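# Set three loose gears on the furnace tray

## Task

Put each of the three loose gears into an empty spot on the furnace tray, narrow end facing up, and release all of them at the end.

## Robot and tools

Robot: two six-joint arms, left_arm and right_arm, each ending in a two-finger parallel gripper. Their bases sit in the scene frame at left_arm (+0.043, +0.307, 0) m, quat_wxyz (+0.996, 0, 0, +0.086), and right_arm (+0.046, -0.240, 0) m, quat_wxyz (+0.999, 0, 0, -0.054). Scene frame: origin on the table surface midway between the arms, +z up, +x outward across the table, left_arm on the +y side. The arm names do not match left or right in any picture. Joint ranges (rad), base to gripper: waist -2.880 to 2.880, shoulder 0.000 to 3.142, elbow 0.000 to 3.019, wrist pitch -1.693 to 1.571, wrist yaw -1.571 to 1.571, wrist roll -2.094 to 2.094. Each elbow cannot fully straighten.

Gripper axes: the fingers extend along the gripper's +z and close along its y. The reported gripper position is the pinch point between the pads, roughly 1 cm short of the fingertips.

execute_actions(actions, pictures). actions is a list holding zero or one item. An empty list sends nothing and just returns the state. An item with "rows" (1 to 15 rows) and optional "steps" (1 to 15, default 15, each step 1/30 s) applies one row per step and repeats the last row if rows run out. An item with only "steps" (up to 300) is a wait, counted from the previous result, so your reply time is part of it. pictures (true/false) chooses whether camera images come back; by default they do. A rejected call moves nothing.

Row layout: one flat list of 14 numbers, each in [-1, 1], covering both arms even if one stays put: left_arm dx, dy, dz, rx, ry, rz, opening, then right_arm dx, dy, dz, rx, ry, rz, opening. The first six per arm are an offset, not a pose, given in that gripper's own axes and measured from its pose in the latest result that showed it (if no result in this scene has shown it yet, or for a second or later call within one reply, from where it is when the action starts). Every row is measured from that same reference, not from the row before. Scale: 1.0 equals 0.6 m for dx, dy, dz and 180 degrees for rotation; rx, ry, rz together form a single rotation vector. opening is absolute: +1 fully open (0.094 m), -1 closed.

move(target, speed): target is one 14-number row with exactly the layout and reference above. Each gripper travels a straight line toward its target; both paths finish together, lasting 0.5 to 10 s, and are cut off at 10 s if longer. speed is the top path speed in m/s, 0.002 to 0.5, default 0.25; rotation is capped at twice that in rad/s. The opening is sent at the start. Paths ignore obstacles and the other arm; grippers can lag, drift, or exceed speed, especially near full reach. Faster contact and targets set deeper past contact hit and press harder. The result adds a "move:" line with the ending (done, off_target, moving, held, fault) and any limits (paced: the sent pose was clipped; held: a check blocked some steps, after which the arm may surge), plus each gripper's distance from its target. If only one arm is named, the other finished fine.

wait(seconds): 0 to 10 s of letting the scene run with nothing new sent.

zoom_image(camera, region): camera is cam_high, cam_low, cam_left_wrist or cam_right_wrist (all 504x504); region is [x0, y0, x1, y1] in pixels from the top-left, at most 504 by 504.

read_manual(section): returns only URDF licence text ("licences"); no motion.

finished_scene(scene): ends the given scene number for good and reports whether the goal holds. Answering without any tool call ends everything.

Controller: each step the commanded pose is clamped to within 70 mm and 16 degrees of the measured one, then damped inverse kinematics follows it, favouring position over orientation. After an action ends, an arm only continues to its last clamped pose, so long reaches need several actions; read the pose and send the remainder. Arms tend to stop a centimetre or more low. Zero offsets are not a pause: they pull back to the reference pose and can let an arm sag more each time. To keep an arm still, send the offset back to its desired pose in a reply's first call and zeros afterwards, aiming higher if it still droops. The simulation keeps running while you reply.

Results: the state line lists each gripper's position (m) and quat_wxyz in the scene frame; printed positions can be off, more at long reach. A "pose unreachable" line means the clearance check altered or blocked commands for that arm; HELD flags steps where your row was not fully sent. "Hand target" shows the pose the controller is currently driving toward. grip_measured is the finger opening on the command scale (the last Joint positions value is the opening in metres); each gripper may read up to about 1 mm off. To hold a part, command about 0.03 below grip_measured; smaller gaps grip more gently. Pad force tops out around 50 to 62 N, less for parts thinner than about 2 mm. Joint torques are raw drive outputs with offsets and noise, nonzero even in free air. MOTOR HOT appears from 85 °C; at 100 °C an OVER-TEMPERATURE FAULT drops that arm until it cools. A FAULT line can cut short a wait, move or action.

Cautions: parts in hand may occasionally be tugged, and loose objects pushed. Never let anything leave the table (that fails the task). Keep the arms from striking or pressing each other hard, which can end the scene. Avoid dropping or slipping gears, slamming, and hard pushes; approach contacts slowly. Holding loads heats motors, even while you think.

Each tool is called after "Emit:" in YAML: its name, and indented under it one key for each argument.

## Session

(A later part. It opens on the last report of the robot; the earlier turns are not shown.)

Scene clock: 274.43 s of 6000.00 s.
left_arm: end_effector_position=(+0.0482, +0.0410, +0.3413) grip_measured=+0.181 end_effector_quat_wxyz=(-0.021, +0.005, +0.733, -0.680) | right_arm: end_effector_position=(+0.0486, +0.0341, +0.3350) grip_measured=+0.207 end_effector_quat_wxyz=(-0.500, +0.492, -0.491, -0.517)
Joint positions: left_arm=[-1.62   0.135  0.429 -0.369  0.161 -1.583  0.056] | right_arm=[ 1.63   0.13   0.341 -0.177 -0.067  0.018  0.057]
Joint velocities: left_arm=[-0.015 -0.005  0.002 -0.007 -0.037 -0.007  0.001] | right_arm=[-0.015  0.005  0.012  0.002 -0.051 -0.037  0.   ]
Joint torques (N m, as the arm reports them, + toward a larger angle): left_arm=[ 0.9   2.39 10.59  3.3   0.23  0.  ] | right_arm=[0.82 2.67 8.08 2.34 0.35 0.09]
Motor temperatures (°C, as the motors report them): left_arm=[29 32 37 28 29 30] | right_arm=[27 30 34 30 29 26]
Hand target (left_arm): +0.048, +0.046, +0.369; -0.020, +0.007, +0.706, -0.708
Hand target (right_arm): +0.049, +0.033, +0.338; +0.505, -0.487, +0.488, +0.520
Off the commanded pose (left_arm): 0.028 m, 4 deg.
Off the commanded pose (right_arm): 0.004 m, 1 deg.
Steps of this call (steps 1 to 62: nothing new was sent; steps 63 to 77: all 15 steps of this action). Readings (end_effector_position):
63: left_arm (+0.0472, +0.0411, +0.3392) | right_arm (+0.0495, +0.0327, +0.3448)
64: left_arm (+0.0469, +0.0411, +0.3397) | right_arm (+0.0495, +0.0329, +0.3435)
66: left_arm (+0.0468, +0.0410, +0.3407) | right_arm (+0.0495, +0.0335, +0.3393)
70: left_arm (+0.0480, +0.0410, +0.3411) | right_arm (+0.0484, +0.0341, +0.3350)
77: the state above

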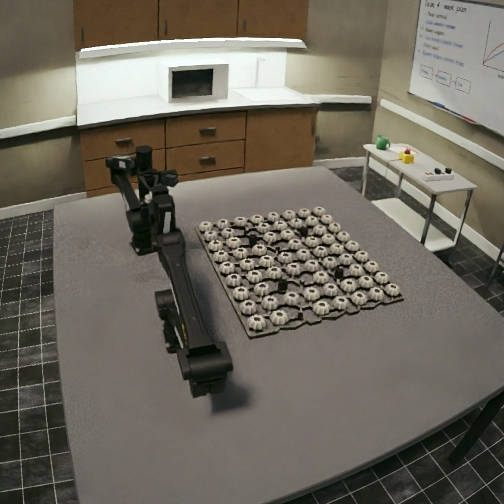

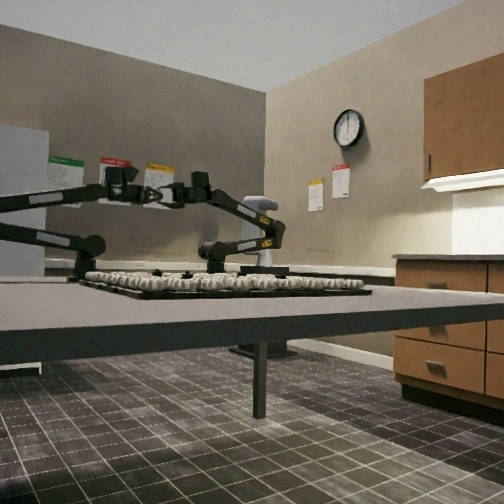

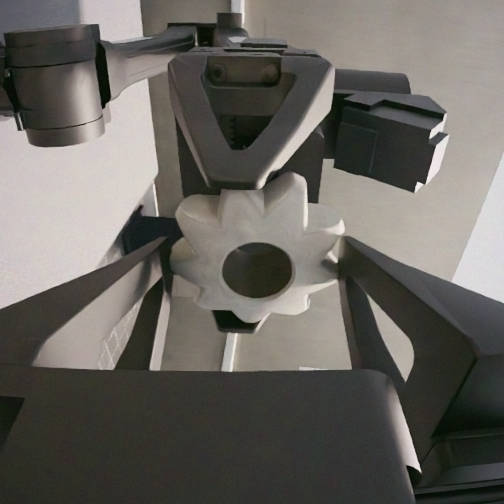

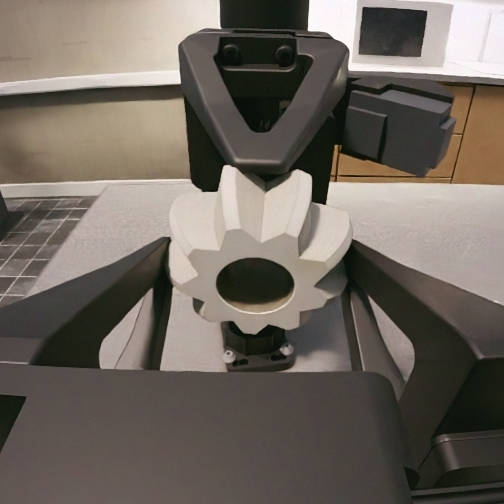

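Release the left and retract it.

Emit:
execute_actions:
  actions:
    - {"rows": [[0,-0.046,-0.008,0.022,0,0,1, -0.02,0,0,0,0,0,0.17]], "steps": 12}
  pictures: false

Emit:
execute_actions:
  actions:
    - {"rows": [[0,-0.046,-0.08,0.022,0,0,1, -0.02,0,-0.03,0,0,0,0.17]], "steps": 15}

Scene clock: 278.00 s of 6000.00 s.
left_arm: end_effector_position=(+0.0476, +0.0408, +0.3447) grip_measured=+1.000 end_effector_quat_wxyz=(-0.022, +0.007, +0.728, -0.685) | right_arm: end_effector_position=(+0.0486, +0.0361, +0.3262) grip_measured=+0.207 end_effector_quat_wxyz=(-0.490, +0.501, -0.500, -0.509)
Joint positions: left_arm=[-1.619  0.135  0.429 -0.356  0.165 -1.584  0.094] | right_arm=[ 1.63   0.139  0.341 -0.204 -0.068  0.018  0.057]
Joint velocities: left_arm=[-0.005 -0.005 -0.007 -0.002  0.007  0.007  0.   ] | right_arm=[-0.005  0.005 -0.017 -0.007 -0.037  0.022 -0.001]
Joint torques (N m, as the arm reports them, + toward a larger angle): left_arm=[ 1.1   2.77 10.85  2.53  0.12 -0.01] | right_arm=[ 0.79  2.91 10.3   2.16  0.05  0.08]
Motor temperatures (°C, as the motors report them): left_arm=[29 32 37 28 29 30] | right_arm=[27 30 34 30 29 26]
Hand target (left_arm): +0.049, +0.045, +0.369; -0.021, +0.004, +0.709, -0.705
Hand target (right_arm): +0.049, +0.033, +0.347; +0.500, -0.492, +0.491, +0.517
Off the commanded pose (left_arm): 0.025 m, 3 deg.
Off the commanded pose (right_arm): 0.021 m, 2 deg.
Steps of this call (steps 1 to 90: nothing new was sent; then 0.17 s passed at rest; steps 91 to 102: all 12 steps of this action). Readings (end_effector_position):
91: left_arm (+0.0480, +0.0410, +0.3414) | right_arm (+0.0485, +0.0341, +0.3347)
92: left_arm (+0.0478, +0.0409, +0.3422) | right_arm (+0.0486, +0.0342, +0.3333)
94: left_arm (+0.0476, +0.0408, +0.3441) | right_arm (+0.0486, +0.0351, +0.3290)
98: left_arm (+0.0476, +0.0408, +0.3447) | right_arm (+0.0486, +0.0361, +0.3263)
102: the state above

Scene clock: 278.50 s of 6000.00 s.
left_arm: end_effector_position=(+0.0504, +0.0743, +0.3507) grip_measured=+1.000 end_effector_quat_wxyz=(-0.024, +0.008, +0.717, -0.697) | right_arm: end_effector_position=(+0.0467, +0.0235, +0.3143) grip_measured=+0.207 end_effector_quat_wxyz=(-0.476, +0.513, -0.511, -0.499)
Joint positions: left_arm=[-1.498 -0.007  0.431 -0.469  0.29  -1.585  0.094] | right_arm=[ 1.63   0.076  0.34  -0.313 -0.076  0.018  0.057]
Joint velocities: left_arm=[ 0.015 -0.015  0.017  0.002  0.007 -0.007  0.   ] | right_arm=[-0.005 -0.015 -0.007  0.007  0.081  0.007  0.001]
Joint torques (N m, as the arm reports them, + toward a larger angle): left_arm=[ 0.41  3.63 11.73  1.13  0.14  0.  ] | right_arm=[-0.21  2.5  10.25  2.14  0.01  0.09]
Motor temperatures (°C, as the motors report them): left_arm=[29 32 37 28 29 30] | right_arm=[27 30 34 30 29 26]
Hand target (left_arm): +0.050, +0.082, +0.375; -0.022, +0.006, +0.705, -0.709
Hand target (right_arm): +0.049, +0.018, +0.338; +0.491, -0.501, +0.500, +0.509
Off the commanded pose (left_arm): 0.027 m, 2 deg.
Off the commanded pose (right_arm): 0.025 m, 3 deg.
joint sent to its limit (left arm) — the command would take joint 2 (shoulder) past its lower limit, so that joint was sent only as far as its limit.
Steps of this call (steps 1 to 15: all 15 steps of this action). Readings (end_effector_position):
1: left_arm (+0.0453, +0.0428, +0.3433) | right_arm (+0.0483, +0.0353, +0.3235)
2: left_arm (+0.0444, +0.0479, +0.3419) | right_arm (+0.0478, +0.0330, +0.3199)
4: left_arm (+0.0450, +0.0611, +0.3460) | right_arm (+0.0473, +0.0281, +0.3147)
8: left_arm (+0.0474, +0.0739, +0.3538) | right_arm (+0.0468, +0.0238, +0.3153)
15: the state above

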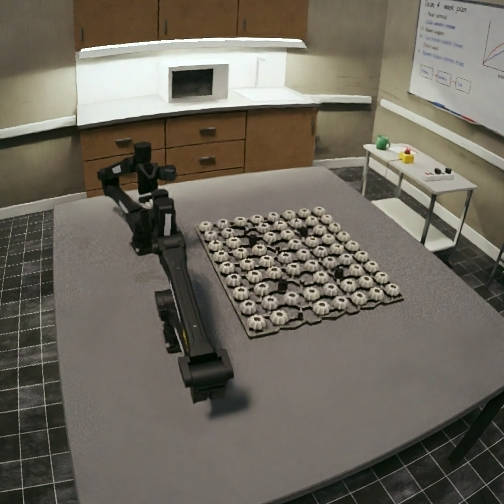

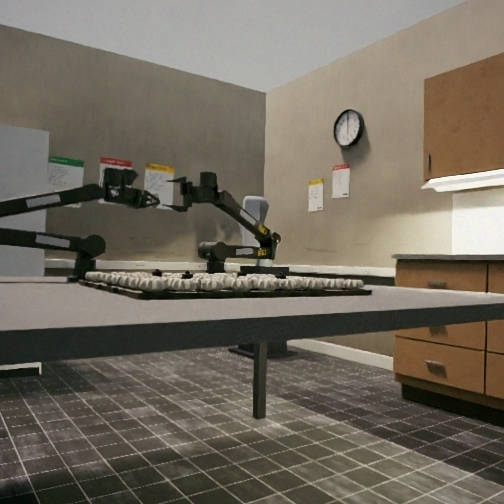

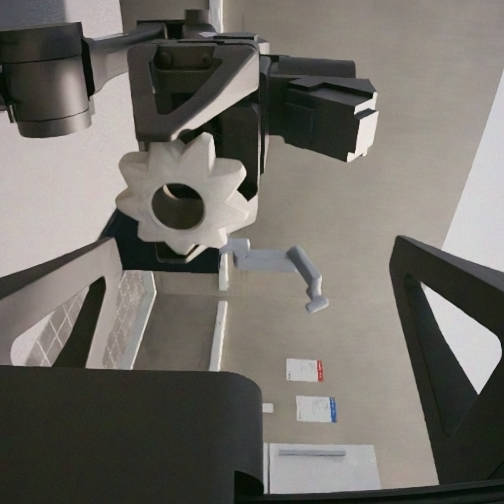

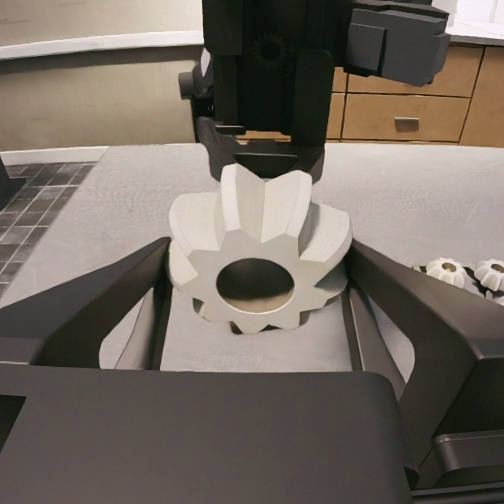

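Emit:
move:
  target: [0,-0.04,0,0,0,0,1, 0.288,-0.623,-0.563,0.159,0.464,0.156,0.17]
  speed: 0.25

Scene clock: 286.50 s of 6000.00 s.
left_arm: end_effector_position=(+0.0514, +0.0686, +0.3428) grip_measured=+1.000 end_effector_quat_wxyz=(-0.028, +0.005, +0.729, -0.684) | right_arm: end_effector_position=(+0.3944, -0.3092, +0.1196) grip_measured=+0.207 end_effector_quat_wxyz=(-0.029, -0.461, +0.886, +0.034)
Joint positions: left_arm=[-1.498  0.021  0.431 -0.477  0.293 -1.586  0.094] | right_arm=[-0.095  1.403  0.998 -1.253 -0.017 -1.163  0.057]
Joint velocities: left_arm=[ 0.005 -0.005  0.012 -0.007  0.037 -0.022  0.   ] | right_arm=[-0.005 -0.005 -0.012  0.002 -0.037 -0.007 -0.   ]
Joint torques (N m, as the arm reports them, + toward a larger angle): left_arm=[ 0.88  5.15 12.87  1.28  0.12  0.08] | right_arm=[ 0.47 -8.96 11.51  0.64  0.08  0.24]
Motor temperatures (°C, as the motors report them): left_arm=[29 32 38 28 29 30] | right_arm=[27 30 35 30 29 26]
Hand target (left_arm): +0.051, +0.075, +0.374; -0.024, +0.008, +0.717, -0.697
Hand target (right_arm): +0.424, -0.318, +0.150; +0.008, -0.454, +0.891, +0.003
Off the commanded pose (left_arm): 0.032 m, 2 deg.
Off the commanded pose (right_arm): 0.044 m, 5 deg.
After step 90, 1.33 s passed at rest.
move: off_target (left_arm, right_arm)

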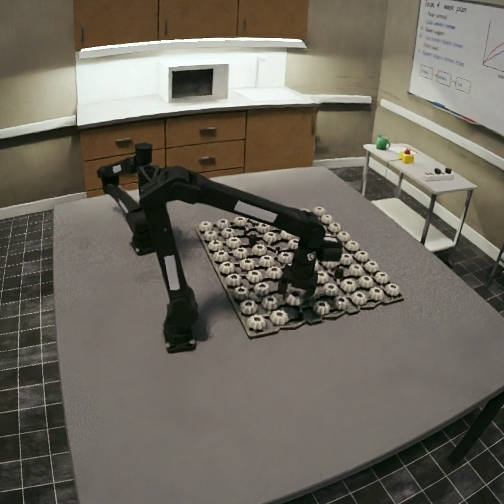

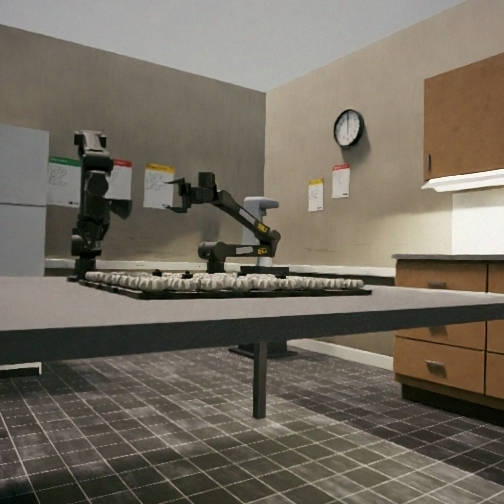

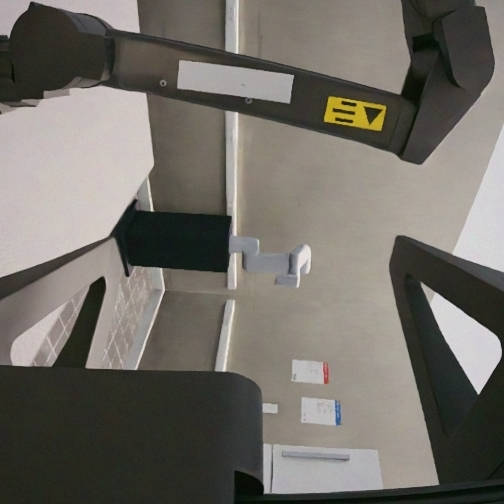

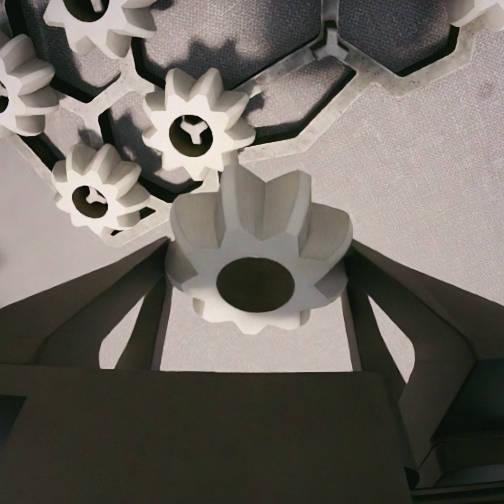

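Emit:
move:
  target: [0,0,0,0,0,0,1, -0.092,-0.057,0.092,0.028,-0.0065,0,0.17]
  speed: 0.1

Scene clock: 292.00 s of 6000.00 s.
left_arm: end_effector_position=(+0.0514, +0.0686, +0.3428) grip_measured=+1.000 end_effector_quat_wxyz=(-0.028, +0.005, +0.729, -0.684) | right_arm: end_effector_position=(+0.4418, -0.2833, +0.0547) grip_measured=+0.207 end_effector_quat_wxyz=(-0.011, -0.465, +0.885, +0.010)
Joint positions: left_arm=[-1.498  0.021  0.431 -0.477  0.293 -1.586  0.094] | right_arm=[-0.001  1.56   0.98  -1.02  -0.004 -1.076  0.057]
Joint velocities: left_arm=[-0.015 -0.015 -0.017 -0.012  0.007  0.007  0.   ] | right_arm=[-0.015 -0.005  0.017 -0.007 -0.051  0.051  0.   ]
Joint torques (N m, as the arm reports them, + toward a larger angle): left_arm=[0.44 4.22 8.73 1.72 0.02 0.08] | right_arm=[ 1.68 -9.76  6.34  0.96  0.14  0.15]
Motor temperatures (°C, as the motors report them): left_arm=[29 32 38 28 29 30] | right_arm=[27 30 35 30 29 26]
Hand target (left_arm): +0.051, +0.069, +0.343; -0.028, +0.005, +0.729, -0.684
Hand target (right_arm): +0.448, -0.282, +0.060; +0.000, -0.462, +0.887, +0.001
Off the commanded pose (left_arm): 0.000 m, 0 deg.
Off the commanded pose (right_arm): 0.010 m, 2 deg.
After step 90, 1.30 s passed at rest.
move: done

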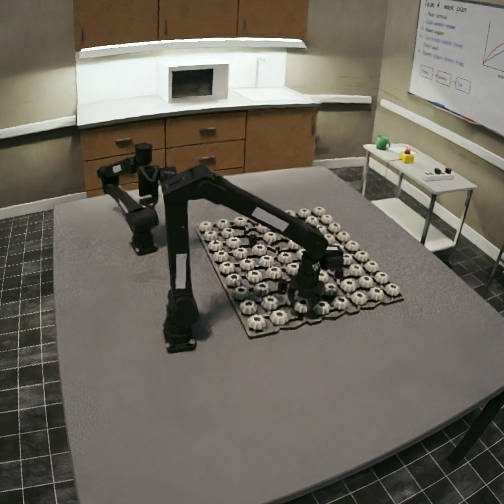

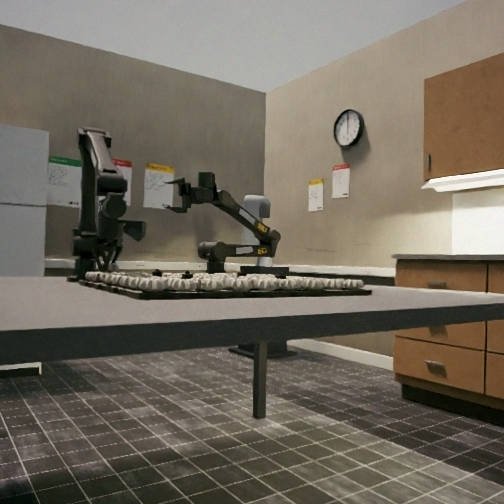

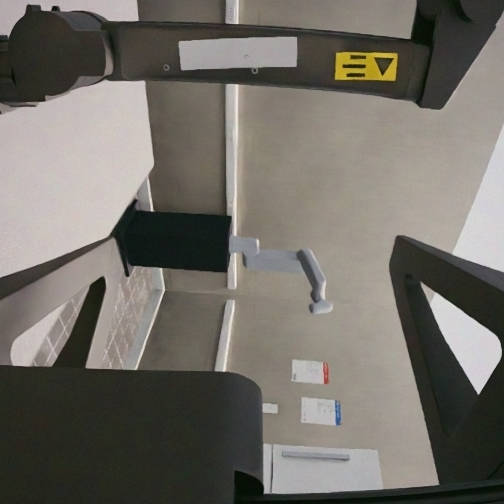

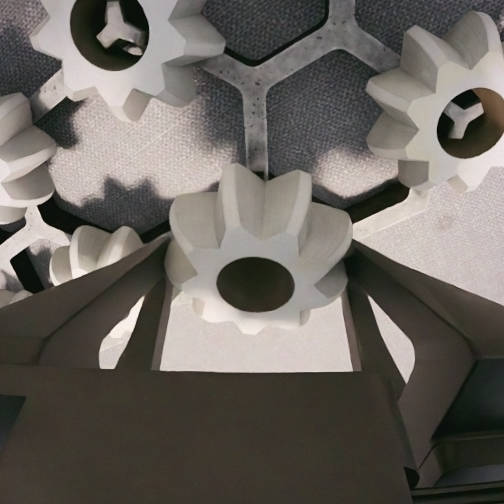

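Emit:
move:
  target: [0,0,0,0,0,0,1, -0.012,0,0.045,0,0,0,0.17]
  speed: 0.04

Scene clock: 295.77 s of 6000.00 s.
left_arm: end_effector_position=(+0.0514, +0.0686, +0.3428) grip_measured=+1.000 end_effector_quat_wxyz=(-0.028, +0.005, +0.729, -0.684) | right_arm: end_effector_position=(+0.4397, -0.2825, +0.0259) grip_measured=+0.207 end_effector_quat_wxyz=(-0.019, -0.463, +0.886, +0.014)
Joint positions: left_arm=[-1.498  0.021  0.431 -0.477  0.293 -1.586  0.094] | right_arm=[ 0.001  1.614  0.953 -0.958 -0.003 -1.071  0.057]
Joint velocities: left_arm=[-0.015 -0.015  0.012 -0.017 -0.007 -0.066  0.   ] | right_arm=[-0.005  0.005  0.027  0.017 -0.081  0.037  0.   ]
Joint torques (N m, as the arm reports them, + toward a larger angle): left_arm=[0.42 4.21 8.72 1.71 0.02 0.07] | right_arm=[  1.75 -10.09   5.78   0.94  -0.05   0.18]
Motor temperatures (°C, as the motors report them): left_arm=[29 32 38 28 29 30] | right_arm=[27 30 35 30 29 26]
Hand target (left_arm): +0.051, +0.069, +0.343; -0.028, +0.005, +0.729, -0.684
Hand target (right_arm): +0.444, -0.278, +0.028; -0.011, -0.465, +0.885, +0.010
Off the commanded pose (left_arm): 0.000 m, 0 deg.
Off the commanded pose (right_arm): 0.008 m, 1 deg.
move: done

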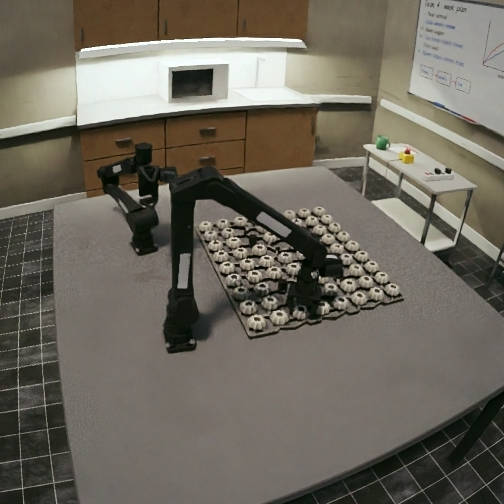

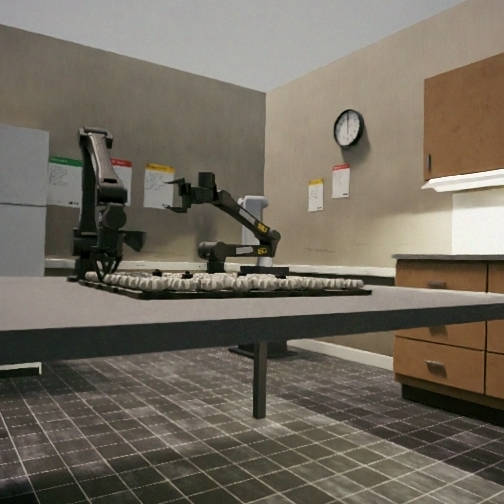

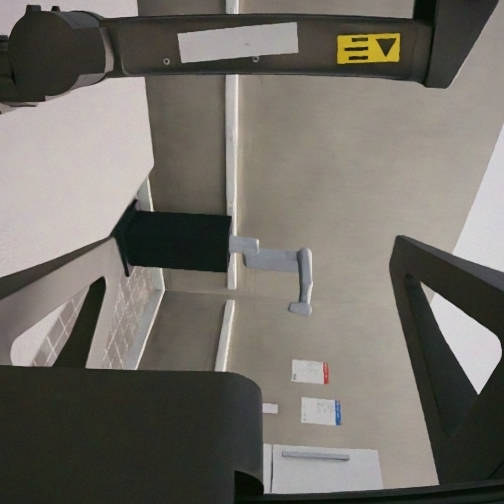

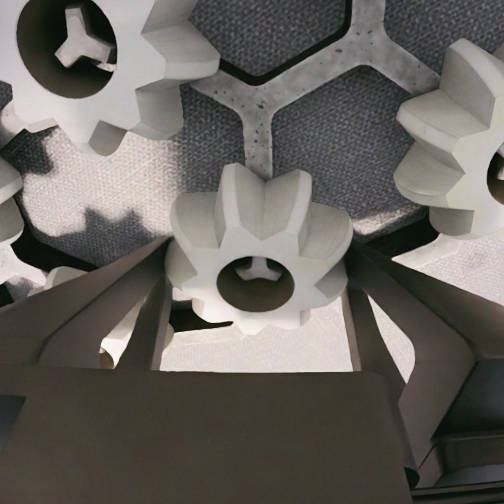

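Emit:
move:
  target: [0,0,0,0,0,0,1, 0,0,0,0,0,0,0.42]
  speed: 0.04

Emit:
move:
  target: [0,0,0,0,0,0,1, 0,0,-0.3,0,0,0,0.42]
  speed: 0.15

Scene clock: 299.00 s of 6000.00 s.
left_arm: end_effector_position=(+0.0514, +0.0686, +0.3428) grip_measured=+1.000 end_effector_quat_wxyz=(-0.028, +0.005, +0.729, -0.684) | right_arm: end_effector_position=(+0.4397, -0.2826, +0.0259) grip_measured=+0.419 end_effector_quat_wxyz=(-0.019, -0.463, +0.886, +0.014)
Joint positions: left_arm=[-1.498  0.021  0.431 -0.477  0.293 -1.586  0.094] | right_arm=[ 0.001  1.614  0.953 -0.958 -0.002 -1.071  0.067]
Joint velocities: left_arm=[-0.015 -0.005  0.007  0.007  0.022 -0.022  0.   ] | right_arm=[ 0.005  0.005 -0.007 -0.007 -0.081 -0.007  0.001]
Joint torques (N m, as the arm reports them, + toward a larger angle): left_arm=[0.4  4.22 8.73 1.72 0.02 0.07] | right_arm=[ 0.85 -9.8   5.67  0.33  0.02  0.12]
Motor temperatures (°C, as the motors report them): left_arm=[29 32 37 28 29 30] | right_arm=[27 30 34 30 29 26]
Hand target (left_arm): +0.051, +0.069, +0.343; -0.028, +0.005, +0.729, -0.684
Hand target (right_arm): +0.440, -0.283, +0.026; -0.019, -0.463, +0.886, +0.014
Off the commanded pose (left_arm): 0.000 m, 0 deg.
Off the commanded pose (right_arm): 0.000 m, 0 deg.
move: done

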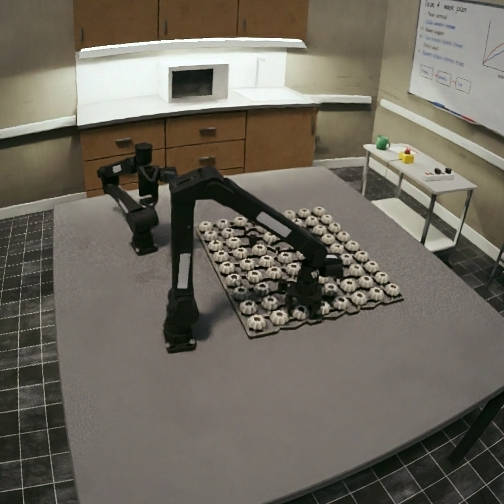

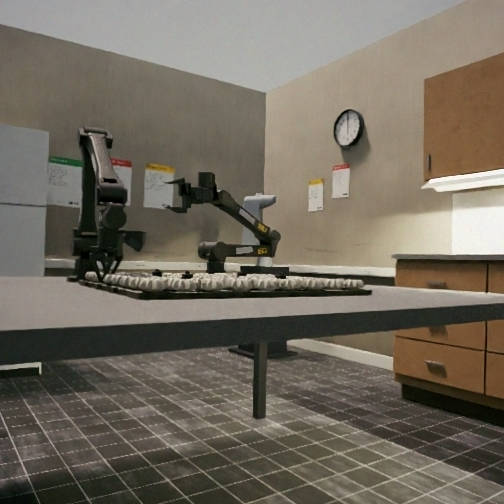

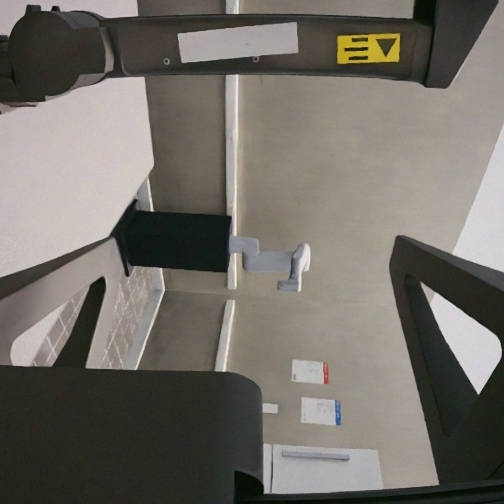

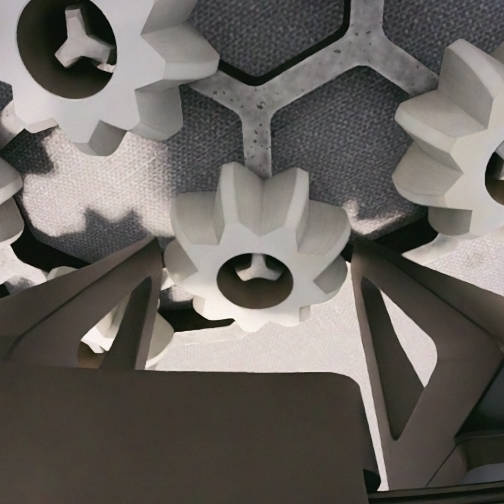

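Scene clock: 300.60 s of 6000.00 s.
left_arm: end_effector_position=(+0.0514, +0.0686, +0.3428) grip_measured=+1.000 end_effector_quat_wxyz=(-0.028, +0.005, +0.729, -0.684) | right_arm: end_effector_position=(+0.4352, -0.2830, +0.1803) grip_measured=+0.419 end_effector_quat_wxyz=(-0.042, -0.462, +0.885, +0.028)
Joint positions: left_arm=[-1.498  0.021  0.431 -0.477  0.293 -1.586  0.094] | right_arm=[-0.     1.454  1.217 -1.436  0.    -1.071  0.067]
Joint velocities: left_arm=[-0.005 -0.005  0.017 -0.012  0.037 -0.007  0.   ] | right_arm=[ 0.005 -0.005 -0.012 -0.022  0.007 -0.066 -0.   ]
Joint torques (N m, as the arm reports them, + toward a larger angle): left_arm=[0.41 4.2  8.73 1.73 0.02 0.07] | right_arm=[ 1.48 -9.58 10.65 -0.07 -0.13  0.14]
Motor temperatures (°C, as the motors report them): left_arm=[29 32 37 28 29 30] | right_arm=[27 30 34 30 29 26]
Hand target (left_arm): +0.051, +0.069, +0.343; -0.028, +0.005, +0.729, -0.684
Hand target (right_arm): +0.450, -0.282, +0.205; -0.019, -0.463, +0.886, +0.014
Off the commanded pose (left_arm): 0.000 m, 0 deg.
Off the commanded pose (right_arm): 0.029 m, 3 deg.
move: off_target (right_arm)

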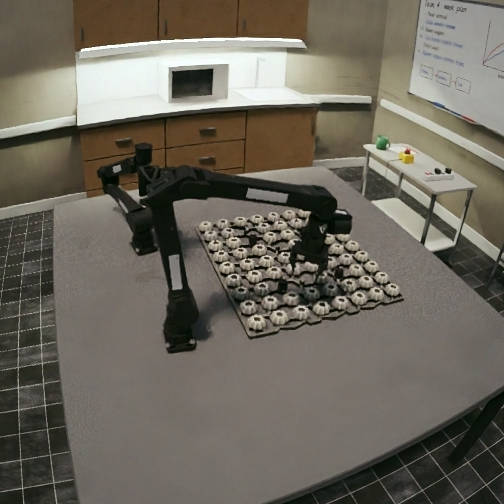

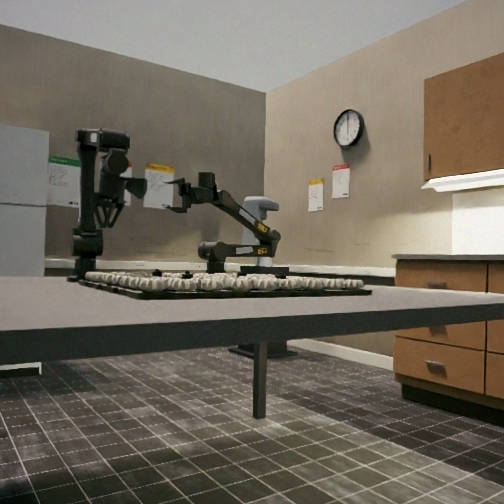

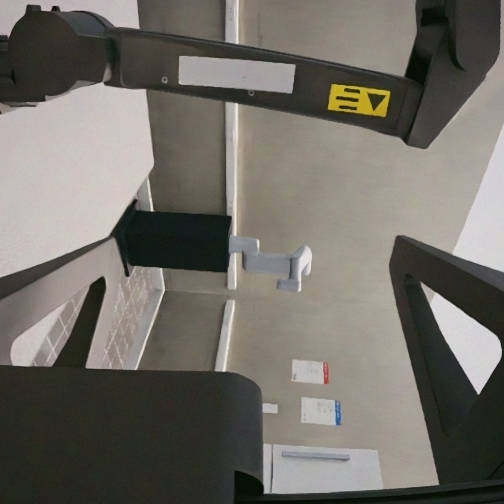

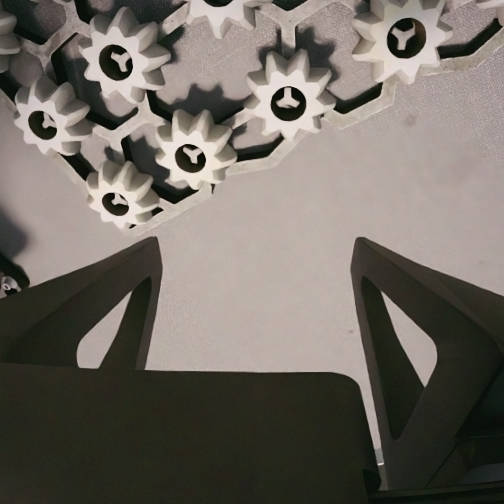

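All three gears are placed small end up.

Emit:
finished_scene:
  scene: 1

The scene is finished: the task was done.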